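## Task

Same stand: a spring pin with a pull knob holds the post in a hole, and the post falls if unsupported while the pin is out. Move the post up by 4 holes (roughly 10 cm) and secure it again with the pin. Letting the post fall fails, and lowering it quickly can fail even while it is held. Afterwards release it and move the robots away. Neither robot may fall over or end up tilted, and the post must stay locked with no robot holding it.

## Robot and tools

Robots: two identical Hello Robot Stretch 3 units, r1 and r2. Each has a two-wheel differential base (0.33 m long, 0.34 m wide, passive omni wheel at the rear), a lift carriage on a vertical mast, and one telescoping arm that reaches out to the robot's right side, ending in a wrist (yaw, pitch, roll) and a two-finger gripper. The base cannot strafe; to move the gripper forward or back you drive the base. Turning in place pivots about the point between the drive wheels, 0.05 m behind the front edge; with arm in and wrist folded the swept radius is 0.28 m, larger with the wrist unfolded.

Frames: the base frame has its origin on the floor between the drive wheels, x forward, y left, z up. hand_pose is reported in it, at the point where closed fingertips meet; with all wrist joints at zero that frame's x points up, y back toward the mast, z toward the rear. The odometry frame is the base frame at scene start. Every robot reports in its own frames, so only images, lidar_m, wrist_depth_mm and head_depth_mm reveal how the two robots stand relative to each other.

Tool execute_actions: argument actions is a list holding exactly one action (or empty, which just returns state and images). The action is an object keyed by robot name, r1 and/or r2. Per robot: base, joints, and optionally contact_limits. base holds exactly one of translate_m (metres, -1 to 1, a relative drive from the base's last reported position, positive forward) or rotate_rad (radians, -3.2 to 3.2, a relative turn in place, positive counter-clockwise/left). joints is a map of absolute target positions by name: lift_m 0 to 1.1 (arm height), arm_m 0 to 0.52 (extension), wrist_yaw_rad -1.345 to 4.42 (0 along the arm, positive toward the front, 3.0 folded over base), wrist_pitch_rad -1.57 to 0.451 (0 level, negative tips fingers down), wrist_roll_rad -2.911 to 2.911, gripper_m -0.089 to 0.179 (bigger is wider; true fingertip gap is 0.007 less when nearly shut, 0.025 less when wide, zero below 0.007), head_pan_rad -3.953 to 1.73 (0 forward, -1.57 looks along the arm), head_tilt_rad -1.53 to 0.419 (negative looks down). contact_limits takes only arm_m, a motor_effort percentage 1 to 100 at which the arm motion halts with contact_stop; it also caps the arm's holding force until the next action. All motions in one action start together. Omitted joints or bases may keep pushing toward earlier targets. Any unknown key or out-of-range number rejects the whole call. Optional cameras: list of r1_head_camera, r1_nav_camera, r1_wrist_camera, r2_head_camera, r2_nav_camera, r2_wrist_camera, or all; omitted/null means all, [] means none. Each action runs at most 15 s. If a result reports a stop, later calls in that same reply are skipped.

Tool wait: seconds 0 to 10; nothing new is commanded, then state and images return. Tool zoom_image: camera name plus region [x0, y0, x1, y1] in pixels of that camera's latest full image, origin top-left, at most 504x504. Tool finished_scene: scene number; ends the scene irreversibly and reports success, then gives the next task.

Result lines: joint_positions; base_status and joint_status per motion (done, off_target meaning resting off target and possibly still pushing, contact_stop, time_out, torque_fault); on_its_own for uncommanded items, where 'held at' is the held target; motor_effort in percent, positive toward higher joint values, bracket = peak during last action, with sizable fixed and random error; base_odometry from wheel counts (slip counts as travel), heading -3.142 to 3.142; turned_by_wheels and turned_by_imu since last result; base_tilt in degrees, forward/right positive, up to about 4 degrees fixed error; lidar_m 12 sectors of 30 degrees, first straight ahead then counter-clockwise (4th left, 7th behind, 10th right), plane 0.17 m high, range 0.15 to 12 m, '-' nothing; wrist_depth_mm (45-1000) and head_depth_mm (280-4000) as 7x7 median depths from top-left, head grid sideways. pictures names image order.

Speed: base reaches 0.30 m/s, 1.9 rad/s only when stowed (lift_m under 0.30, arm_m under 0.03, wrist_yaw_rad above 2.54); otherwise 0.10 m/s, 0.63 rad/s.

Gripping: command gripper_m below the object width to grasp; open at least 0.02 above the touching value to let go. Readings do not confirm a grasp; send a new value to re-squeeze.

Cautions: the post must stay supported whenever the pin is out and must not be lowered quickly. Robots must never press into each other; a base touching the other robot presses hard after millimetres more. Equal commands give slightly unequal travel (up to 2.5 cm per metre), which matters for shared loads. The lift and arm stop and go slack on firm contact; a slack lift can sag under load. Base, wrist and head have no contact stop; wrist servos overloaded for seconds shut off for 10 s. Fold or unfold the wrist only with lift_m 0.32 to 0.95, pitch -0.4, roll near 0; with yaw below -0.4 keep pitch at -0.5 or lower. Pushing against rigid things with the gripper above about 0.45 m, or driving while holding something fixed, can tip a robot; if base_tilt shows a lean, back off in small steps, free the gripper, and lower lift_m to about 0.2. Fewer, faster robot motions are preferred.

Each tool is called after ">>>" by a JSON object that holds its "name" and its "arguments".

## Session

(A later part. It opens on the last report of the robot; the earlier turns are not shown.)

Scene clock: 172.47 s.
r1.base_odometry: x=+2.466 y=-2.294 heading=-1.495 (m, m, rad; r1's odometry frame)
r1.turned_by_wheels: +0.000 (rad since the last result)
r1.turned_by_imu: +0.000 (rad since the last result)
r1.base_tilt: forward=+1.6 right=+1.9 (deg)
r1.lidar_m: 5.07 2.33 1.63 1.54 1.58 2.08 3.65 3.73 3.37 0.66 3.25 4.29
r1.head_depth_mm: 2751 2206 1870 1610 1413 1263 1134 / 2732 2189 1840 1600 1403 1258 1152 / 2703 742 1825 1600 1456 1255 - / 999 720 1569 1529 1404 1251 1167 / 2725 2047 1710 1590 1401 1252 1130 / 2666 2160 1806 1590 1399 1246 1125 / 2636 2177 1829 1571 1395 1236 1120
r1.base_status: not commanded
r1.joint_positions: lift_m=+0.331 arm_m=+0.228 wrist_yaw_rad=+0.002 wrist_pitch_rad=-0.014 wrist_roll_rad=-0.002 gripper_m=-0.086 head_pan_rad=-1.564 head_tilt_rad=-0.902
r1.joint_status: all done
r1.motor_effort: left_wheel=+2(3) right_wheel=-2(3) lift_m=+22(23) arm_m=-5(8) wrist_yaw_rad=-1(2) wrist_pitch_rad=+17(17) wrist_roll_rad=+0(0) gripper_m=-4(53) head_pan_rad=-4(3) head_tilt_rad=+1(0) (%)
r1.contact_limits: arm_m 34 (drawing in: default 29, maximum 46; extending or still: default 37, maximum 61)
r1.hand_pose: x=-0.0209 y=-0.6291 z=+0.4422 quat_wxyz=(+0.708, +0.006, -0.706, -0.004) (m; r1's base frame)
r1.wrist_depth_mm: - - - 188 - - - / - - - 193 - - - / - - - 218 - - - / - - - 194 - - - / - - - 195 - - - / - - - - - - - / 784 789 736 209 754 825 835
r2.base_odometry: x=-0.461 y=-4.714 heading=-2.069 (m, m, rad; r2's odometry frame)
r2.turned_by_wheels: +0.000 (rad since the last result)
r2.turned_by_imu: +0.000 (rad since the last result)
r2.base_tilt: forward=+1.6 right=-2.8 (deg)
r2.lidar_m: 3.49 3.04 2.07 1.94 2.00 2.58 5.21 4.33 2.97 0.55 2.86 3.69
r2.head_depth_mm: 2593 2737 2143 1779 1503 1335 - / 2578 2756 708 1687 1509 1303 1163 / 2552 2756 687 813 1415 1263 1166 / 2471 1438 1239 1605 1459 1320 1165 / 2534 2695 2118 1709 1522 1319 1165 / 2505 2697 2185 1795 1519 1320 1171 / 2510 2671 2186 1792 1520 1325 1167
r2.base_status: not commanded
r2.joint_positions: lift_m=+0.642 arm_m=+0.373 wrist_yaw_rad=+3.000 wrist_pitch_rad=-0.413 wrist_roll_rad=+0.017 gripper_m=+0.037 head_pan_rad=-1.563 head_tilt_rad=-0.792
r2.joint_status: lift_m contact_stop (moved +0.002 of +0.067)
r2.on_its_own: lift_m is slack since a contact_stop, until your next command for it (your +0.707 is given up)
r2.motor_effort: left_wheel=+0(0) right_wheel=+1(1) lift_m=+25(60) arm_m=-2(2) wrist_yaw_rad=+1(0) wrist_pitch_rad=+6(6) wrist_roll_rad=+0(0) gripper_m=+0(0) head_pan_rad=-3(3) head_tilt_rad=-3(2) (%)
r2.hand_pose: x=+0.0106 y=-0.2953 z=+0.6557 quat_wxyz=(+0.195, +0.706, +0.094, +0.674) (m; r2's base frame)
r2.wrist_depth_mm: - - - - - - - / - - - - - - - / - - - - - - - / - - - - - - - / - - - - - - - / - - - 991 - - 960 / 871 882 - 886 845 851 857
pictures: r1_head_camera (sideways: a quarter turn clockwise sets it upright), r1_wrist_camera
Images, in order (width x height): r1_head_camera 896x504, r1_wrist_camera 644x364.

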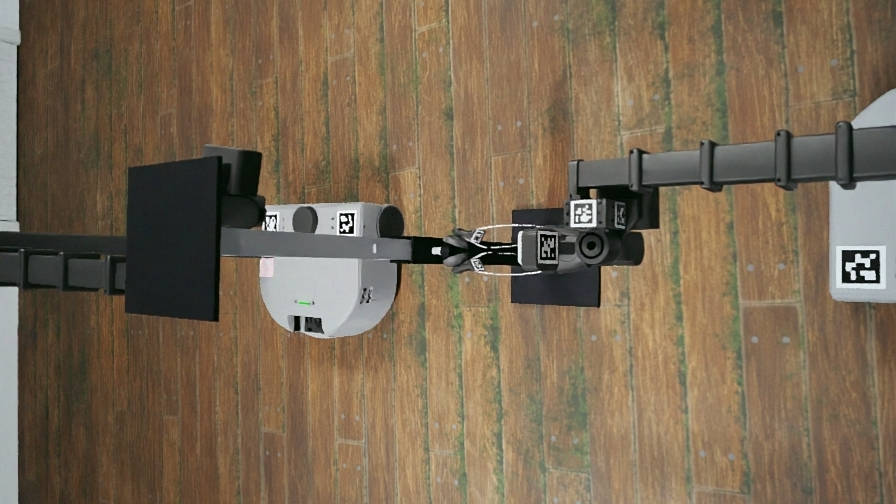

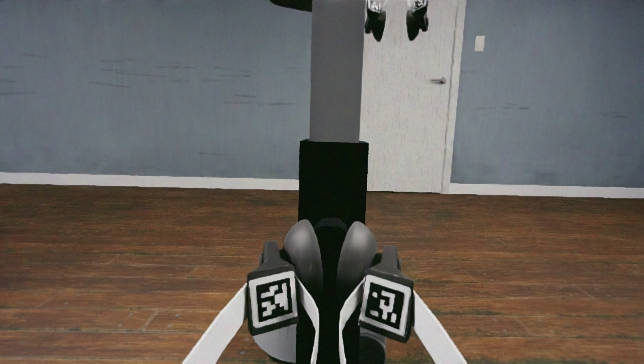

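>>> {"name": "execute_actions", "arguments": {"actions": [{"r1":{"joints":{"gripper_m":0.033}},"r2":{"joints":{"lift_m":0.6405}}}], "cameras": []}}

>>> {"name": "execute_actions", "arguments": {"actions": [{"r1":{"joints":{"arm_m":0.248},"contact_limits":{"arm_m":14}}}], "cameras": []}}

>>> {"name": "execute_actions", "arguments": {"actions": [{"r1":{"joints":{"gripper_m":-0.085}}}], "cameras": ["r1_wrist_camera"]}}

>>> {"name": "execute_actions", "arguments": {"actions": [{"r1":{"joints":{"gripper_m":-0.089,"arm_m":0.239},"contact_limits":{"arm_m":34}}}], "cameras": ["r1_wrist_camera"]}}

>>> {"name": "execute_actions", "arguments": {"actions": [{"r1":{"joints":{"gripper_m":-0.088}},"r2":{"joints":{"lift_m":0.707}}}], "cameras": ["r1_head_camera","r1_wrist_camera"]}}

Scene clock: 184.80 s.
r1.base_odometry: x=+2.466 y=-2.294 heading=-1.495 (m, m, rad; r1's odometry frame)
r1.turned_by_wheels: +0.000 (rad since the last result)
r1.turned_by_imu: +0.003 (rad since the last result)
r1.base_tilt: forward=+1.7 right=+1.9 (deg)
r1.lidar_m: 5.04 2.32 1.63 1.55 1.59 2.07 3.64 3.72 3.35 0.66 3.27 4.27
r1.head_depth_mm: 2746 2240 1866 1611 1414 1255 1142 / 2689 2210 1862 1611 1408 1259 1149 / 2712 742 1819 1593 1456 1254 - / 1002 720 1579 1543 1382 1248 1162 / 2694 2067 1708 1597 1399 1249 1124 / 2698 2176 1835 1579 1394 1242 1120 / 2660 2134 1835 1579 1388 1235 1120
r1.base_status: not commanded
r1.joint_positions: lift_m=+0.331 arm_m=+0.228 wrist_yaw_rad=+0.002 wrist_pitch_rad=-0.008 wrist_roll_rad=-0.002 gripper_m=+0.033 head_pan_rad=-1.564 head_tilt_rad=-0.902
r1.joint_status: all done
r1.motor_effort: left_wheel=+2(2) right_wheel=-2(2) lift_m=+23(22) arm_m=-5(4) wrist_yaw_rad=-1(1) wrist_pitch_rad=+14(17) wrist_roll_rad=+0(0) gripper_m=+0(82) head_pan_rad=-4(3) head_tilt_rad=+1(0) (%)
r1.hand_pose: x=-0.0209 y=-0.6293 z=+0.4436 quat_wxyz=(+0.708, +0.004, -0.706, -0.002) (m; r1's base frame)
r1.wrist_depth_mm: - - - 188 - - - / - - - 193 - - - / - - - - - - - / - - - 194 - - - / - - - 194 - - - / - - - 202 - - - / 774 796 745 208 750 822 816
r2.base_odometry: x=-0.461 y=-4.714 heading=-2.069 (m, m, rad; r2's odometry frame)
r2.turned_by_wheels: +0.000 (rad since the last result)
r2.turned_by_imu: -0.001 (rad since the last result)
r2.base_tilt: forward=+1.6 right=-2.8 (deg)
r2.lidar_m: 3.50 3.05 2.07 1.94 2.00 2.58 5.23 4.36 2.98 0.56 2.85 3.66
r2.head_depth_mm: 2576 2738 2138 1774 1508 1334 - / 2557 2773 709 1688 1508 1316 1163 / 2546 2748 689 814 1423 1265 1165 / 2496 1433 1240 1606 1472 1323 1165 / 2514 2690 2120 1697 1524 1318 1166 / 2510 2701 2189 1785 1518 1318 1166 / 2487 2693 2192 1792 1515 1321 1170
r2.base_status: not commanded
r2.joint_positions: lift_m=+0.641 arm_m=+0.373 wrist_yaw_rad=+3.000 wrist_pitch_rad=-0.413 wrist_roll_rad=+0.017 gripper_m=+0.037 head_pan_rad=-1.563 head_tilt_rad=-0.792
r2.joint_status: all done
r2.motor_effort: left_wheel=+0(0) right_wheel=+0(1) lift_m=+18(27) arm_m=-2(2) wrist_yaw_rad=-1(1) wrist_pitch_rad=+6(6) wrist_roll_rad=+0(0) gripper_m=+0(0) head_pan_rad=-2(2) head_tilt_rad=-2(3) (%)
r2.hand_pose: x=+0.0106 y=-0.2953 z=+0.6546 quat_wxyz=(+0.195, +0.706, +0.094, +0.674) (m; r2's base frame)
r2.wrist_depth_mm: - - - - - - - / - - - - - - - / - - - - - - - / - - - - - - - / - - - - - - - / - - - 977 - 981 981 / 887 868 - 863 838 844 816
pictures: none
No camera images: the call's "cameras" was empty. Leave "cameras" out to get every camera's image.

Scene clock: 185.83 s.
r1.base_odometry: x=+2.466 y=-2.294 heading=-1.495 (m, m, rad; r1's odometry frame)
r1.turned_by_wheels: +0.000 (rad since the last result)
r1.turned_by_imu: +0.000 (rad since the last result)
r1.base_tilt: forward=+1.6 right=+1.9 (deg)
r1.lidar_m: 5.05 2.34 1.64 1.54 1.58 2.08 3.64 3.74 3.35 0.66 3.28 4.30
r1.head_depth_mm: 2758 2232 1873 1616 1414 1260 1137 / 2761 2211 1858 1598 1411 1258 1155 / 2703 742 1806 1604 1459 1266 - / 1000 720 1578 1532 1366 1245 1167 / 2716 2077 1716 1578 1396 1246 1130 / 2644 2180 1825 1583 1400 1238 1132 / 2687 2156 1823 1578 1400 1238 1126
r1.base_status: not commanded
r1.joint_positions: lift_m=+0.331 arm_m=+0.248 wrist_yaw_rad=+0.002 wrist_pitch_rad=-0.008 wrist_roll_rad=-0.002 gripper_m=+0.033 head_pan_rad=-1.564 head_tilt_rad=-0.902
r1.joint_status: all done
r1.motor_effort: left_wheel=+3(3) right_wheel=-2(2) lift_m=+23(23) arm_m=+3(3) wrist_yaw_rad=-1(1) wrist_pitch_rad=+14(14) wrist_roll_rad=+0(0) gripper_m=+0(0) head_pan_rad=-3(4) head_tilt_rad=+0(0) (%)
r1.contact_limits: arm_m 14 (drawing in: default 29, maximum 46; extending or still: default 37, maximum 61)
r1.hand_pose: x=-0.0209 y=-0.6488 z=+0.4437 quat_wxyz=(+0.708, +0.004, -0.706, -0.002) (m; r1's base frame)
r1.wrist_depth_mm: - - - 171 - - - / - - - 175 - - - / - - - 177 - - - / - - - 174 - - - / - - - 175 - - - / - - - 182 - - - / 776 787 733 186 747 816 856
r2.base_odometry: x=-0.461 y=-4.714 heading=-2.069 (m, m, rad; r2's odometry frame)
r2.turned_by_wheels: +0.000 (rad since the last result)
r2.turned_by_imu: +0.000 (rad since the last result)
r2.base_tilt: forward=+1.6 right=-2.8 (deg)
r2.lidar_m: 3.49 3.02 2.06 1.93 2.00 2.58 5.22 4.33 2.98 0.55 2.85 3.67
r2.head_depth_mm: 2596 2733 2173 1780 1514 1334 - / 2580 2748 710 1681 1511 1311 1163 / 2545 2750 688 813 1419 1260 1165 / 2495 1441 1227 1617 1459 1315 1161 / 2529 2692 2109 1700 1520 1322 1171 / 2524 2683 2172 1789 1519 1323 1167 / 2475 2706 2187 1796 1523 1321 1171
r2.base_status: not commanded
r2.joint_positions: lift_m=+0.641 arm_m=+0.373 wrist_yaw_rad=+3.000 wrist_pitch_rad=-0.413 wrist_roll_rad=+0.017 gripper_m=+0.037 head_pan_rad=-1.563 head_tilt_rad=-0.792
r2.joint_status: not commanded
r2.motor_effort: left_wheel=+0(0) right_wheel=+0(0) lift_m=+18(18) arm_m=-1(1) wrist_yaw_rad=+1(0) wrist_pitch_rad=+6(6) wrist_roll_rad=+0(0) gripper_m=-1(0) head_pan_rad=-2(3) head_tilt_rad=-4(2) (%)
r2.hand_pose: x=+0.0106 y=-0.2953 z=+0.6546 quat_wxyz=(+0.195, +0.706, +0.094, +0.674) (m; r2's base frame)
r2.wrist_depth_mm: - - - - - - - / - - - - - - - / - - - - - - - / - - - - - - - / - - - - - - - / - - - - - 975 974 / 880 861 - 848 844 847 856
pictures: none
No camera images: the call's "cameras" was empty. Leave "cameras" out to get every camera's image.

Scene clock: 187.50 s.
r1.base_odometry: x=+2.466 y=-2.294 heading=-1.495 (m, m, rad; r1's odometry frame)
r1.turned_by_wheels: +0.000 (rad since the last result)
r1.turned_by_imu: +0.000 (rad since the last result)
r1.base_tilt: forward=+1.7 right=+1.9 (deg)
r1.lidar_m: 5.05 2.33 1.63 1.55 1.58 2.08 3.65 3.74 3.35 0.66 3.28 4.29
r1.head_depth_mm: 2753 2206 1870 1616 1424 1262 1131 / 2742 2208 1844 1602 1401 1259 1152 / 2743 741 1806 1593 1459 1262 - / 999 720 1573 1536 1363 1252 1167 / 2692 2074 1718 1578 1401 1249 1128 / 2662 2141 1834 1580 1394 1244 1124 / 2633 2144 1833 1577 1387 1239 1122
r1.base_status: not commanded
r1.joint_positions: lift_m=+0.331 arm_m=+0.248 wrist_yaw_rad=+0.000 wrist_pitch_rad=-0.008 wrist_roll_rad=-0.002 gripper_m=-0.083 head_pan_rad=-1.564 head_tilt_rad=-0.902
r1.joint_status: all done
r1.motor_effort: left_wheel=+3(3) right_wheel=-3(3) lift_m=+23(23) arm_m=+3(2) wrist_yaw_rad=+0(0) wrist_pitch_rad=+14(14) wrist_roll_rad=+0(0) gripper_m=-35(99) head_pan_rad=-4(4) head_tilt_rad=+1(0) (%)
r1.hand_pose: x=-0.0213 y=-0.6488 z=+0.4437 quat_wxyz=(+0.708, +0.003, -0.706, -0.003) (m; r1's base frame)
r1.wrist_depth_mm: - - - 170 - - - / - - - 174 - - - / - - - 176 - - - / - - - 175 - - - / - - - 177 - - - / - - - 163 - - - / 782 782 717 187 745 793 845
r2.base_odometry: x=-0.461 y=-4.714 heading=-2.069 (m, m, rad; r2's odometry frame)
r2.turned_by_wheels: +0.000 (rad since the last result)
r2.turned_by_imu: +0.000 (rad since the last result)
r2.base_tilt: forward=+1.6 right=-2.8 (deg)
r2.lidar_m: 3.49 3.03 2.07 1.94 2.00 2.58 5.23 4.35 2.98 0.56 2.85 3.69
r2.head_depth_mm: 2583 2723 2150 1776 1512 1328 - / 2557 2739 707 1687 1503 1316 1163 / 2550 2752 690 814 1419 1261 1166 / 2488 1437 1229 1609 1459 1316 1167 / 2513 2710 2118 1698 1511 1318 1171 / 2497 2683 2174 1792 1518 1317 1168 / 2507 2691 2196 1800 1523 1322 1174
r2.base_status: not commanded
r2.joint_positions: lift_m=+0.641 arm_m=+0.373 wrist_yaw_rad=+3.000 wrist_pitch_rad=-0.413 wrist_roll_rad=+0.017 gripper_m=+0.037 head_pan_rad=-1.563 head_tilt_rad=-0.792
r2.joint_status: not commanded
r2.motor_effort: left_wheel=-1(0) right_wheel=+1(0) lift_m=+18(18) arm_m=-2(1) wrist_yaw_rad=+0(0) wrist_pitch_rad=+6(6) wrist_roll_rad=+0(0) gripper_m=+0(0) head_pan_rad=-1(2) head_tilt_rad=-3(3) (%)
r2.hand_pose: x=+0.0106 y=-0.2953 z=+0.6546 quat_wxyz=(+0.195, +0.706, +0.094, +0.674) (m; r2's base frame)
r2.wrist_depth_mm: - - - - - - - / - - - - - - - / - - - - - - - / - - - - - - - / - - - - - - - / - - - 993 - 963 964 / 860 890 - 858 820 845 830
pictures: r1_wrist_camera
Images, in order (width x height): r1_wrist_camera 644x364.

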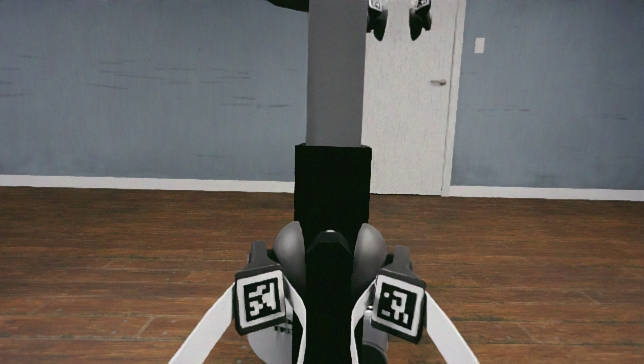

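Scene clock: 188.47 s.
r1.base_odometry: x=+2.466 y=-2.294 heading=-1.495 (m, m, rad; r1's odometry frame)
r1.turned_by_wheels: +0.000 (rad since the last result)
r1.turned_by_imu: +0.000 (rad since the last result)
r1.base_tilt: forward=+1.7 right=+2.0 (deg)
r1.lidar_m: 5.07 2.34 1.64 1.55 1.58 2.08 3.64 3.74 3.37 0.66 3.27 4.31
r1.head_depth_mm: 2757 2213 1859 1602 1419 1267 1134 / 2697 2239 1863 1603 1417 1259 1154 / 2722 740 1808 1594 1454 1253 - / 1008 720 1577 1538 1371 1258 1163 / 2686 2068 1712 1592 1404 1249 1124 / 2668 2144 1835 1576 1390 1244 1121 / 2645 2134 1818 1579 1395 1234 1115
r1.base_status: not commanded
r1.joint_positions: lift_m=+0.331 arm_m=+0.240 wrist_yaw_rad=+0.002 wrist_pitch_rad=-0.010 wrist_roll_rad=-0.002 gripper_m=-0.084 head_pan_rad=-1.564 head_tilt_rad=-0.902
r1.joint_status: gripper_m off_target (ended at -0.084, target -0.089); the others done
r1.on_its_own: arm_m is at rest, and its effort (-17) is outside its rest range (-14 to +14)
r1.motor_effort: left_wheel=+3(4) right_wheel=-6(5) lift_m=+23(23) arm_m=-17(19) wrist_yaw_rad=-1(1) wrist_pitch_rad=+15(16) wrist_roll_rad=+0(0) gripper_m=-33(66) head_pan_rad=-3(4) head_tilt_rad=+1(0) (%)
r1.contact_limits: arm_m 34 (drawing in: default 29, maximum 46; extending or still: default 37, maximum 61)
r1.hand_pose: x=-0.0209 y=-0.6411 z=+0.4431 quat_wxyz=(+0.708, +0.005, -0.706, -0.003) (m; r1's base frame)
r1.wrist_depth_mm: - - - 176 - - - / - - - 181 - - - / - - - 185 - - - / - - - 181 - - - / - - - 182 - - - / - - - 188 - - - / 770 769 713 195 760 822 843
r2.base_odometry: x=-0.461 y=-4.714 heading=-2.069 (m, m, rad; r2's odometry frame)
r2.turned_by_wheels: +0.000 (rad since the last result)
r2.turned_by_imu: +0.000 (rad since the last result)
r2.base_tilt: forward=+1.6 right=-2.8 (deg)
r2.lidar_m: 3.48 3.02 2.07 1.93 2.00 2.58 5.25 4.36 2.98 0.56 2.85 3.68
r2.head_depth_mm: 2592 2724 2170 1777 1506 1331 - / 2581 2756 711 1689 1517 1312 1160 / 2549 2749 689 814 1421 1260 1163 / 2502 1450 1236 1625 1466 1317 1162 / 2528 2705 2110 1706 1520 1316 1164 / 2503 2678 2185 1793 1529 1320 1169 / 2477 2683 2194 1800 1520 1319 1174
r2.base_status: not commanded
r2.joint_positions: lift_m=+0.641 arm_m=+0.373 wrist_yaw_rad=+3.000 wrist_pitch_rad=-0.413 wrist_roll_rad=+0.017 gripper_m=+0.037 head_pan_rad=-1.563 head_tilt_rad=-0.792
r2.joint_status: not commanded
r2.motor_effort: left_wheel=+0(0) right_wheel=+1(1) lift_m=+18(17) arm_m=-1(2) wrist_yaw_rad=+1(1) wrist_pitch_rad=+6(6) wrist_roll_rad=+0(0) gripper_m=+0(0) head_pan_rad=-3(3) head_tilt_rad=-3(2) (%)
r2.hand_pose: x=+0.0106 y=-0.2953 z=+0.6546 quat_wxyz=(+0.195, +0.706, +0.094, +0.674) (m; r2's base frame)
r2.wrist_depth_mm: - - - - - - - / - - - - - - - / - - - - - - - / - - - - - - - / - - - - - - - / - 990 - - - 964 952 / 862 867 - 824 838 861 861
pictures: r1_wrist_camera
Images, in order (width x height): r1_wrist_camera 644x364.

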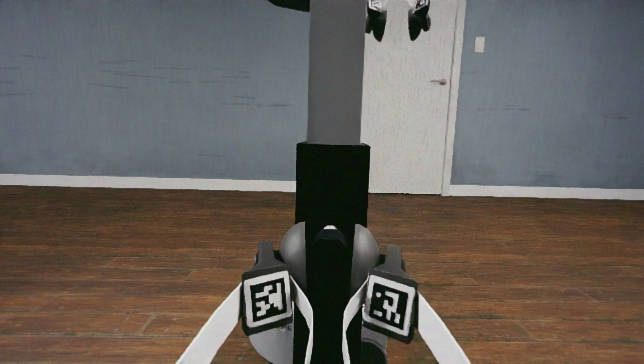

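Scene clock: 189.90 s.
r1.base_odometry: x=+2.466 y=-2.294 heading=-1.495 (m, m, rad; r1's odometry frame)
r1.turned_by_wheels: +0.000 (rad since the last result)
r1.turned_by_imu: +0.000 (rad since the last result)
r1.base_tilt: forward=+1.6 right=+2.0 (deg)
r1.lidar_m: 5.04 2.34 1.63 1.55 1.58 2.07 3.65 3.73 3.36 0.66 3.30 4.32
r1.head_depth_mm: 2782 2208 1869 1598 1417 1267 1140 / 2732 2181 1856 1608 1419 1256 1150 / 2727 741 1814 1600 1463 1256 - / 746 749 1573 1541 1383 1247 1164 / 2591 2124 1714 1587 1399 1249 1126 / 2686 2159 1829 1587 1403 1252 1123 / 2609 2154 1817 1576 1380 1239 1124
r1.base_status: not commanded
r1.joint_positions: lift_m=+0.331 arm_m=+0.240 wrist_yaw_rad=+0.002 wrist_pitch_rad=-0.010 wrist_roll_rad=-0.002 gripper_m=-0.082 head_pan_rad=-1.564 head_tilt_rad=-0.902
r1.joint_status: gripper_m off_target (ended at -0.082, target -0.088)
r1.on_its_own: gripper_m is held at -0.081, not at your -0.088, by its stall guard, which is still easing; arm_m is at rest, and its effort (-17) is outside its rest range (-14 to +14)
r1.motor_effort: left_wheel=+4(4) right_wheel=-5(5) lift_m=+23(23) arm_m=-17(17) wrist_yaw_rad=-1(1) wrist_pitch_rad=+15(15) wrist_roll_rad=+0(0) gripper_m=-4(56) head_pan_rad=-4(4) head_tilt_rad=+0(0) (%)
r1.hand_pose: x=-0.0209 y=-0.6411 z=+0.4431 quat_wxyz=(+0.708, +0.005, -0.706, -0.003) (m; r1's base frame)
r1.wrist_depth_mm: - - - 178 - - - / - - - 181 - - - / - - - 184 - - - / - - - 181 - - - / - - - 183 - - - / - - - 190 - - - / 770 795 714 194 768 816 839
r2.base_odometry: x=-0.461 y=-4.714 heading=-2.069 (m, m, rad; r2's odometry frame)
r2.turned_by_wheels: +0.000 (rad since the last result)
r2.turned_by_imu: +0.000 (rad since the last result)
r2.base_tilt: forward=+1.6 right=-2.8 (deg)
r2.lidar_m: 3.50 3.04 2.07 1.94 2.00 2.59 5.24 4.35 2.98 0.56 2.86 3.67
r2.head_depth_mm: 2608 2736 2153 1765 1522 - - / 2561 2751 597 1758 1480 1302 1162 / 2556 2745 596 1652 1419 1261 1169 / 2491 1430 639 1609 1493 1295 1164 / 2509 2698 2123 1701 1521 1318 1168 / 2503 2684 2181 1794 1527 1317 1166 / 2502 2713 2184 1799 1519 1322 1167
r2.base_status: not commanded
r2.joint_positions: lift_m=+0.706 arm_m=+0.373 wrist_yaw_rad=+3.000 wrist_pitch_rad=-0.413 wrist_roll_rad=+0.017 gripper_m=+0.037 head_pan_rad=-1.563 head_tilt_rad=-0.792
r2.joint_status: all done
r2.motor_effort: left_wheel=+0(0) right_wheel=+1(1) lift_m=+42(41) arm_m=-1(1) wrist_yaw_rad=+1(2) wrist_pitch_rad=+6(6) wrist_roll_rad=+0(0) gripper_m=+0(1) head_pan_rad=-3(3) head_tilt_rad=-2(3) (%)
r2.hand_pose: x=+0.0106 y=-0.2953 z=+0.7199 quat_wxyz=(+0.195, +0.706, +0.094, +0.674) (m; r2's base frame)
r2.wrist_depth_mm: - - - - - - - / - - - - - - - / - - - - - - - / - - - - - - - / - - - - - - - / - - - - - - - / 938 950 - 949 907 934 906
pictures: r1_head_camera (sideways: a quarter turn clockwise sets it upright), r1_wrist_camera
Images, in order (width x height): r1_head_camera 896x504, r1_wrist_camera 644x364.

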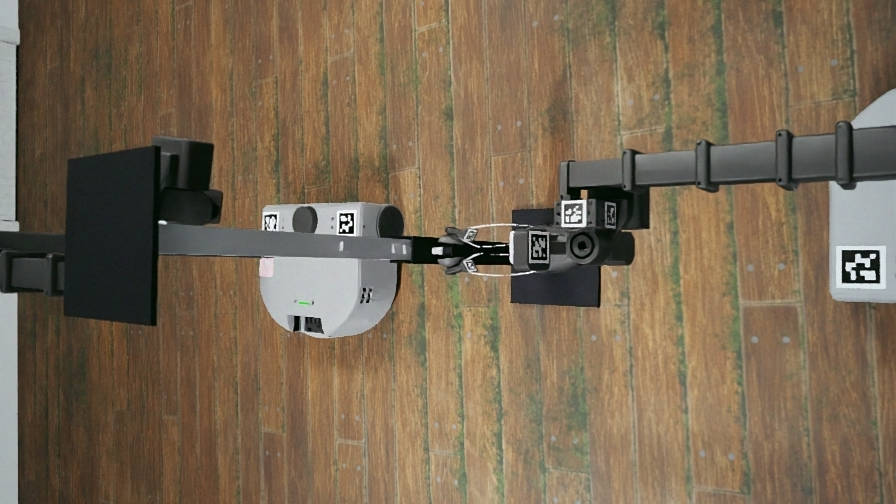

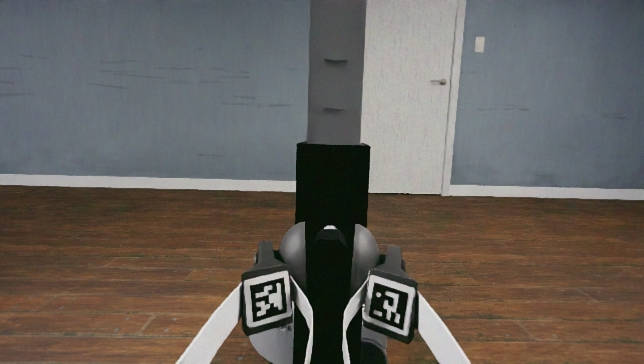

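>>> {"name": "execute_actions", "arguments": {"actions": [{"r1":{"joints":{"gripper_m":0.05}},"r2":{"joints":{"lift_m":0.712}}}], "cameras": []}}

>>> {"name": "execute_actions", "arguments": {"actions": [{"r2":{"joints":{"lift_m":0.7165}}}], "cameras": []}}

>>> {"name": "execute_actions", "arguments": {"actions": [{"r2":{"joints":{"lift_m":0.722}}}], "cameras": ["r1_wrist_camera"]}}

Scene clock: 196.93 s.
r1.base_odometry: x=+2.466 y=-2.294 heading=-1.495 (m, m, rad; r1's odometry frame)
r1.turned_by_wheels: +0.000 (rad since the last result)
r1.turned_by_imu: +0.001 (rad since the last result)
r1.base_tilt: forward=+1.6 right=+1.9 (deg)
r1.lidar_m: 5.04 2.33 1.63 1.54 1.58 2.08 3.62 3.75 3.37 0.66 3.27 4.28
r1.head_depth_mm: 2770 2216 1853 1613 1420 1263 1138 / 2702 2224 1861 1604 1417 1260 1147 / 2548 746 1802 1600 1465 1266 - / 690 757 1582 1538 1372 1256 1156 / 2612 2119 1709 1576 1401 1246 1130 / 2656 2176 1836 1589 1398 1245 1122 / 2663 2165 1813 1574 1386 1245 1121
r1.base_status: not commanded
r1.joint_positions: lift_m=+0.331 arm_m=+0.239 wrist_yaw_rad=+0.002 wrist_pitch_rad=-0.008 wrist_roll_rad=-0.002 gripper_m=+0.050 head_pan_rad=-1.564 head_tilt_rad=-0.902
r1.joint_status: all done
r1.motor_effort: left_wheel=+4(4) right_wheel=-4(5) lift_m=+23(23) arm_m=-3(13) wrist_yaw_rad=-2(2) wrist_pitch_rad=+14(15) wrist_roll_rad=+0(0) gripper_m=+1(82) head_pan_rad=-3(3) head_tilt_rad=+0(0) (%)
r1.hand_pose: x=-0.0209 y=-0.6402 z=+0.4437 quat_wxyz=(+0.708, +0.004, -0.706, -0.002) (m; r1's base frame)
r1.wrist_depth_mm: - - - 178 - - - / - - - 183 - - - / - - - 186 - - - / - - - 183 - - - / - - - 184 - - - / - - - 190 - - - / 776 774 740 196 746 807 840
r2.base_odometry: x=-0.461 y=-4.714 heading=-2.069 (m, m, rad; r2's odometry frame)
r2.turned_by_wheels: +0.000 (rad since the last result)
r2.turned_by_imu: -0.001 (rad since the last result)
r2.base_tilt: forward=+1.6 right=-2.8 (deg)
r2.lidar_m: 3.47 3.03 2.07 1.93 2.00 2.59 5.23 4.34 2.99 0.55 2.84 3.67
r2.head_depth_mm: 2569 2733 2163 1784 1543 - - / 2561 2737 588 1740 1484 1300 1165 / 2547 2724 588 1651 1223 1264 1162 / 2498 1427 630 1611 1480 1291 1164 / 2532 2695 2109 1706 1519 1323 1165 / 2517 2699 2169 1795 1516 1316 1172 / 2493 2685 2190 1798 1521 1324 1171
r2.base_status: not commanded
r2.joint_positions: lift_m=+0.711 arm_m=+0.373 wrist_yaw_rad=+3.000 wrist_pitch_rad=-0.413 wrist_roll_rad=+0.017 gripper_m=+0.037 head_pan_rad=-1.563 head_tilt_rad=-0.792
r2.joint_status: all done
r2.motor_effort: left_wheel=+1(0) right_wheel=+0(0) lift_m=+43(46) arm_m=-2(1) wrist_yaw_rad=+1(0) wrist_pitch_rad=+6(6) wrist_roll_rad=+0(0) gripper_m=+0(0) head_pan_rad=-2(3) head_tilt_rad=-2(3) (%)
r2.hand_pose: x=+0.0106 y=-0.2953 z=+0.7249 quat_wxyz=(+0.195, +0.706, +0.094, +0.674) (m; r2's base frame)
r2.wrist_depth_mm: - - - - - - - / - - - - - - - / - - - - - - - / - - - - - - - / - - - - - - - / - - - - - - - / 975 949 - 938 914 917 925
pictures: none
No camera images: the call's "cameras" was empty. Leave "cameras" out to get every camera's image.

Scene clock: 197.53 s.
r1.base_odometry: x=+2.466 y=-2.294 heading=-1.495 (m, m, rad; r1's odometry frame)
r1.turned_by_wheels: +0.000 (rad since the last result)
r1.turned_by_imu: +0.000 (rad since the last result)
r1.base_tilt: forward=+1.6 right=+1.9 (deg)
r1.lidar_m: 5.06 2.34 1.63 1.55 1.58 2.08 3.65 3.74 3.36 0.66 3.27 4.32
r1.head_depth_mm: 2784 2211 1867 1604 1411 1256 1136 / 2751 2221 1866 1604 1408 1259 1158 / 2594 743 1818 1611 1455 1251 - / 681 755 1577 1527 1381 1251 1160 / 2564 2138 1725 1604 1398 1244 1126 / 2668 2176 1849 1587 1395 1244 1117 / 2647 2152 1819 1569 1382 1248 1121
r1.base_status: not commanded
r1.joint_positions: lift_m=+0.331 arm_m=+0.239 wrist_yaw_rad=+0.002 wrist_pitch_rad=-0.008 wrist_roll_rad=-0.002 gripper_m=+0.050 head_pan_rad=-1.564 head_tilt_rad=-0.902
r1.joint_status: not commanded
r1.motor_effort: left_wheel=+3(3) right_wheel=-3(3) lift_m=+23(23) arm_m=-3(4) wrist_yaw_rad=-2(2) wrist_pitch_rad=+14(14) wrist_roll_rad=+0(0) gripper_m=+0(0) head_pan_rad=-3(3) head_tilt_rad=+2(1) (%)
r1.hand_pose: x=-0.0209 y=-0.6402 z=+0.4437 quat_wxyz=(+0.708, +0.004, -0.706, -0.002) (m; r1's base frame)
r1.wrist_depth_mm: - - - 179 - - - / - - - 184 - - - / - - - 186 - - - / - - - 183 - - - / - - - 184 - - - / - - - 190 - - - / 785 790 729 195 721 824 835
r2.base_odometry: x=-0.461 y=-4.714 heading=-2.069 (m, m, rad; r2's odometry frame)
r2.turned_by_wheels: +0.000 (rad since the last result)
r2.turned_by_imu: +0.000 (rad since the last result)
r2.base_tilt: forward=+1.6 right=-2.8 (deg)
r2.lidar_m: 3.49 3.04 2.07 1.94 2.00 2.58 5.22 4.32 2.98 0.56 2.85 3.68
r2.head_depth_mm: 2580 2726 2138 1799 1537 - - / 2592 2758 598 1729 1492 1303 1162 / 2559 2742 590 1238 1223 1263 1160 / 2511 1427 914 1602 1487 1291 1164 / 2520 2704 2111 1705 1516 1319 1165 / 2512 2701 2202 1796 1518 1315 1171 / 2476 2680 2175 1802 1515 1320 1167
r2.base_status: not commanded
r2.joint_positions: lift_m=+0.716 arm_m=+0.373 wrist_yaw_rad=+3.000 wrist_pitch_rad=-0.413 wrist_roll_rad=+0.017 gripper_m=+0.037 head_pan_rad=-1.563 head_tilt_rad=-0.792
r2.joint_status: all done
r2.motor_effort: left_wheel=+1(0) right_wheel=+0(1) lift_m=+44(48) arm_m=-2(1) wrist_yaw_rad=+0(0) wrist_pitch_rad=+6(6) wrist_roll_rad=+0(0) gripper_m=+0(0) head_pan_rad=-2(2) head_tilt_rad=-2(2) (%)
r2.hand_pose: x=+0.0106 y=-0.2953 z=+0.7293 quat_wxyz=(+0.195, +0.706, +0.094, +0.674) (m; r2's base frame)
r2.wrist_depth_mm: - - - - - - - / - - - - - - - / - - - - - - - / - - - - - - - / - - - - - - - / - - - - - - - / 959 952 - 941 892 942 931
pictures: none
No camera images: the call's "cameras" was empty. Leave "cameras" out to get every camera's image.

Scene clock: 198.20 s.
r1.base_odometry: x=+2.466 y=-2.294 heading=-1.495 (m, m, rad; r1's odometry frame)
r1.turned_by_wheels: +0.000 (rad since the last result)
r1.turned_by_imu: +0.000 (rad since the last result)
r1.base_tilt: forward=+1.6 right=+1.9 (deg)
r1.lidar_m: 5.06 2.34 1.63 1.54 1.58 2.08 3.65 3.74 3.37 0.66 3.28 4.30
r1.head_depth_mm: 2741 2236 1885 1595 1414 1259 1141 / 2725 2213 1859 1613 1402 1259 1153 / 680 742 1816 1594 1443 1250 - / 676 755 1582 1540 1389 1250 1157 / 2607 2130 1706 1580 1395 1247 1126 / 2705 2175 1825 1583 1398 1246 1123 / 2695 2169 1819 1578 1386 1241 1128
r1.base_status: not commanded
r1.joint_positions: lift_m=+0.331 arm_m=+0.239 wrist_yaw_rad=+0.002 wrist_pitch_rad=-0.008 wrist_roll_rad=-0.002 gripper_m=+0.050 head_pan_rad=-1.564 head_tilt_rad=-0.902
r1.joint_status: not commanded
r1.motor_effort: left_wheel=+2(3) right_wheel=-3(4) lift_m=+23(23) arm_m=-3(3) wrist_yaw_rad=-1(1) wrist_pitch_rad=+14(14) wrist_roll_rad=+0(0) gripper_m=+2(0) head_pan_rad=-3(3) head_tilt_rad=+0(0) (%)
r1.hand_pose: x=-0.0209 y=-0.6402 z=+0.4437 quat_wxyz=(+0.708, +0.004, -0.706, -0.002) (m; r1's base frame)
r1.wrist_depth_mm: - - - 179 - - - / - - - 181 - - - / - - - 187 - - - / - - - 183 - - - / - - - 185 - - - / - - - 191 - - - / 776 787 713 196 745 835 832
r2.base_odometry: x=-0.461 y=-4.714 heading=-2.069 (m, m, rad; r2's odometry frame)
r2.turned_by_wheels: +0.000 (rad since the last result)
r2.turned_by_imu: +0.000 (rad since the last result)
r2.base_tilt: forward=+1.6 right=-2.8 (deg)
r2.lidar_m: 3.47 3.05 2.06 1.93 2.00 2.58 5.23 4.37 2.98 0.55 2.85 3.68
r2.head_depth_mm: 2577 2752 2148 1805 1539 - - / 2556 2757 595 1729 1489 1305 1158 / 2553 2763 586 1233 1412 1272 1160 / 2497 1430 911 1607 1489 1295 1163 / 2533 2711 2122 1707 1512 1318 1166 / 2514 2701 2175 1796 1528 1318 1164 / 2479 2677 2194 1802 1514 1319 1172
r2.base_status: not commanded
r2.joint_positions: lift_m=+0.718 arm_m=+0.373 wrist_yaw_rad=+3.000 wrist_pitch_rad=-0.414 wrist_roll_rad=+0.017 gripper_m=+0.037 head_pan_rad=-1.563 head_tilt_rad=-0.792
r2.joint_status: lift_m contact_stop (moved +0.003 of +0.006)
r2.on_its_own: lift_m is slack since a contact_stop, until your next command for it
r2.motor_effort: left_wheel=+1(1) right_wheel=-1(0) lift_m=+25(60) arm_m=-1(1) wrist_yaw_rad=+1(1) wrist_pitch_rad=+6(6) wrist_roll_rad=+0(0) gripper_m=+0(0) head_pan_rad=-3(3) head_tilt_rad=-3(1) (%)
r2.hand_pose: x=+0.0106 y=-0.2954 z=+0.7319 quat_wxyz=(+0.195, +0.706, +0.094, +0.674) (m; r2's base frame)
r2.wrist_depth_mm: - - - - - - - / - - - - - - - / - - - - - - - / - - - - - - - / - - - - - - - / - - - - - - - / 957 968 - 956 928 931 933
pictures: r1_wrist_camera
Images, in order (width x height): r1_wrist_camera 644x364.

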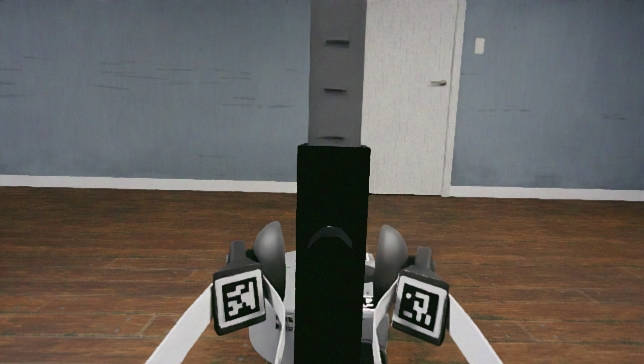

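>>> {"name": "execute_actions", "arguments": {"actions": [{"r2":{"joints":{"lift_m":0.709}}}], "cameras": ["r1_wrist_camera"]}}

Scene clock: 202.80 s.
r1.base_odometry: x=+2.466 y=-2.294 heading=-1.495 (m, m, rad; r1's odometry frame)
r1.turned_by_wheels: +0.000 (rad since the last result)
r1.turned_by_imu: +0.001 (rad since the last result)
r1.base_tilt: forward=+1.6 right=+1.9 (deg)
r1.lidar_m: 5.06 2.33 1.63 1.55 1.58 2.07 3.63 3.76 3.36 0.66 3.28 4.30
r1.head_depth_mm: 2742 2219 1856 1621 1413 1260 1134 / 2691 2205 1864 1601 1409 1258 1152 / 2547 746 1814 1592 1448 1255 - / 680 758 1581 1539 1375 1255 1167 / 2595 2128 1719 1589 1396 1243 1124 / 2670 2155 1831 1582 1388 1245 1125 / 2651 2165 1804 1570 1397 1238 1118
r1.base_status: not commanded
r1.joint_positions: lift_m=+0.331 arm_m=+0.239 wrist_yaw_rad=+0.002 wrist_pitch_rad=-0.008 wrist_roll_rad=-0.002 gripper_m=+0.050 head_pan_rad=-1.564 head_tilt_rad=-0.902
r1.joint_status: not commanded
r1.motor_effort: left_wheel=+2(2) right_wheel=-3(3) lift_m=+23(23) arm_m=-3(4) wrist_yaw_rad=-1(1) wrist_pitch_rad=+14(14) wrist_roll_rad=+0(0) gripper_m=+0(0) head_pan_rad=-3(4) head_tilt_rad=+1(1) (%)
r1.hand_pose: x=-0.0209 y=-0.6402 z=+0.4437 quat_wxyz=(+0.708, +0.004, -0.706, -0.002) (m; r1's base frame)
r1.wrist_depth_mm: - - - 179 - - - / - - - 183 - - - / - - - 186 - - - / - - - 182 - - - / - - - 184 - - - / - - - 191 - - - / 785 790 718 195 731 825 846
r2.base_odometry: x=-0.461 y=-4.714 heading=-2.069 (m, m, rad; r2's odometry frame)
r2.turned_by_wheels: +0.000 (rad since the last result)
r2.turned_by_imu: +0.000 (rad since the last result)
r2.base_tilt: forward=+1.6 right=-2.8 (deg)
r2.lidar_m: 3.49 3.05 2.06 1.94 2.00 2.58 5.23 4.36 2.98 0.56 2.85 3.66
r2.head_depth_mm: 2597 2746 2164 1775 1549 - - / 2564 2774 600 1738 1481 1299 1164 / 2550 2754 590 1661 1219 1267 1161 / 2498 1432 914 1598 1477 1292 1166 / 2530 2717 2105 1693 1522 1316 1168 / 2487 2710 2176 1785 1519 1316 1169 / 2488 2682 2187 1779 1514 1323 1172
r2.base_status: not commanded
r2.joint_positions: lift_m=+0.710 arm_m=+0.373 wrist_yaw_rad=+3.000 wrist_pitch_rad=-0.414 wrist_roll_rad=+0.017 gripper_m=+0.037 head_pan_rad=-1.563 head_tilt_rad=-0.792
r2.joint_status: all done
r2.motor_effort: left_wheel=+0(2) right_wheel=-1(2) lift_m=+13(24) arm_m=-2(1) wrist_yaw_rad=+0(1) wrist_pitch_rad=+6(6) wrist_roll_rad=+0(0) gripper_m=-1(0) head_pan_rad=-2(2) head_tilt_rad=-3(3) (%)
r2.hand_pose: x=+0.0106 y=-0.2954 z=+0.7232 quat_wxyz=(+0.195, +0.706, +0.094, +0.674) (m; r2's base frame)
r2.wrist_depth_mm: - - - - - - - / - - - - - - - / - - - - - - - / - - - - - - - / - - - - - - - / - - - - - - - / 962 962 - 958 920 928 915
pictures: r1_wrist_camera
Images, in order (width x height): r1_wrist_camera 644x364.

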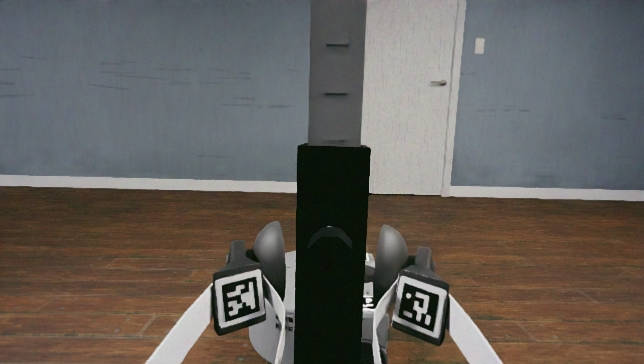

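>>> {"name": "execute_actions", "arguments": {"actions": [{"r1":{"joints":{"arm_m":0.0}},"r2":{"joints":{"arm_m":0.02}}}], "cameras": ["r1_head_camera"]}}

>>> {"name": "finished_scene", "arguments": {"scene": 2}}

Scene clock: 212.40 s.
r1.base_odometry: x=+2.466 y=-2.294 heading=-1.495 (m, m, rad; r1's odometry frame)
r1.turned_by_wheels: +0.000 (rad since the last result)
r1.turned_by_imu: +0.002 (rad since the last result)
r1.base_tilt: forward=+1.6 right=+1.9 (deg)
r1.lidar_m: 5.05 2.34 1.63 1.54 1.58 2.07 3.65 3.74 3.35 0.66 3.27 4.29
r1.head_depth_mm: 2732 2224 1871 1607 1416 1266 1140 / 2742 2200 1844 1611 1411 1257 1148 / 923 2146 1819 1599 1405 1255 - / 678 770 1583 1538 1381 1292 - / 2719 2124 1716 1588 1393 1248 1124 / 2679 2164 1815 1592 1400 1246 1118 / 2682 2173 1826 1583 1388 1245 1122
r1.base_status: not commanded
r1.joint_positions: lift_m=+0.331 arm_m=+0.003 wrist_yaw_rad=+0.001 wrist_pitch_rad=-0.007 wrist_roll_rad=-0.002 gripper_m=+0.050 head_pan_rad=-1.564 head_tilt_rad=-0.902
r1.joint_status: all done
joint sent to its limit — the command would take r1.arm_m past its lower limit, so that joint was sent only as far as its limit.
r1.motor_effort: left_wheel=+2(3) right_wheel=-2(3) lift_m=+23(23) arm_m=-5(5) wrist_yaw_rad=+0(1) wrist_pitch_rad=+14(14) wrist_roll_rad=+0(0) gripper_m=+1(0) head_pan_rad=-3(3) head_tilt_rad=+1(0) (%)
r1.hand_pose: x=-0.0212 y=-0.4037 z=+0.4439 quat_wxyz=(+0.708, +0.003, -0.706, -0.002) (m; r1's base frame)
r1.wrist_depth_mm: - - - - - - - / - - - - - - - / - - - - - - - / - - - - - - - / - - - - - - - / - - - 881 - - - / 784 795 759 762 763 831 849
r2.base_odometry: x=-0.461 y=-4.714 heading=-2.069 (m, m, rad; r2's odometry frame)
r2.turned_by_wheels: +0.000 (rad since the last result)
r2.turned_by_imu: -0.001 (rad since the last result)
r2.base_tilt: forward=+1.6 right=-2.8 (deg)
r2.lidar_m: 3.48 3.04 2.06 1.93 2.00 2.58 5.24 4.36 2.99 0.56 2.85 3.66
r2.head_depth_mm: 2601 2740 2151 1772 1506 1350 - / 2563 2767 619 1788 1511 1352 1123 / 2537 2726 624 1262 1419 1279 - / 2514 1428 1325 1609 1519 1357 1128 / 2520 2687 2115 1706 1514 1342 1148 / 2490 2673 2190 1789 1520 1317 1172 / 2494 2672 2182 1802 1528 1325 1167
r2.base_status: not commanded
r2.joint_positions: lift_m=+0.710 arm_m=+0.020 wrist_yaw_rad=+3.000 wrist_pitch_rad=-0.414 wrist_roll_rad=+0.017 gripper_m=+0.037 head_pan_rad=-1.563 head_tilt_rad=-0.792
r2.joint_status: all done
r2.motor_effort: left_wheel=+1(0) right_wheel=-1(1) lift_m=+14(13) arm_m=-3(5) wrist_yaw_rad=+0(1) wrist_pitch_rad=+6(6) wrist_roll_rad=+0(0) gripper_m=+0(0) head_pan_rad=-3(3) head_tilt_rad=-3(3) (%)
r2.hand_pose: x=+0.0106 y=+0.0574 z=+0.7232 quat_wxyz=(+0.195, +0.706, +0.094, +0.674) (m; r2's base frame)
r2.wrist_depth_mm: - - - - - - - / - - - - - - - / - - - - - - - / - - - - - - - / - - - - - - - / - - - - - - - / 961 946 - 955 910 934 893
pictures: r1_head_camera (sideways: a quarter turn clockwise sets it upright)
Images, in order (width x height): r1_head_camera 896x504.

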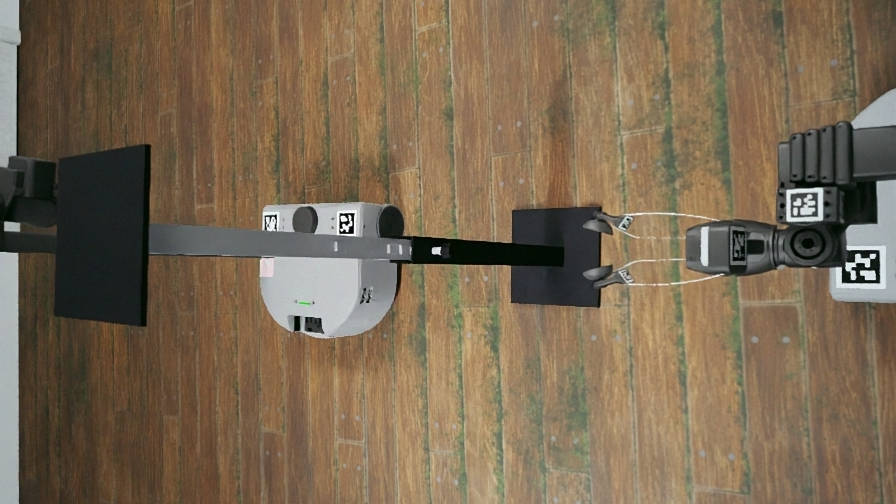

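The scene is finished: the task was done.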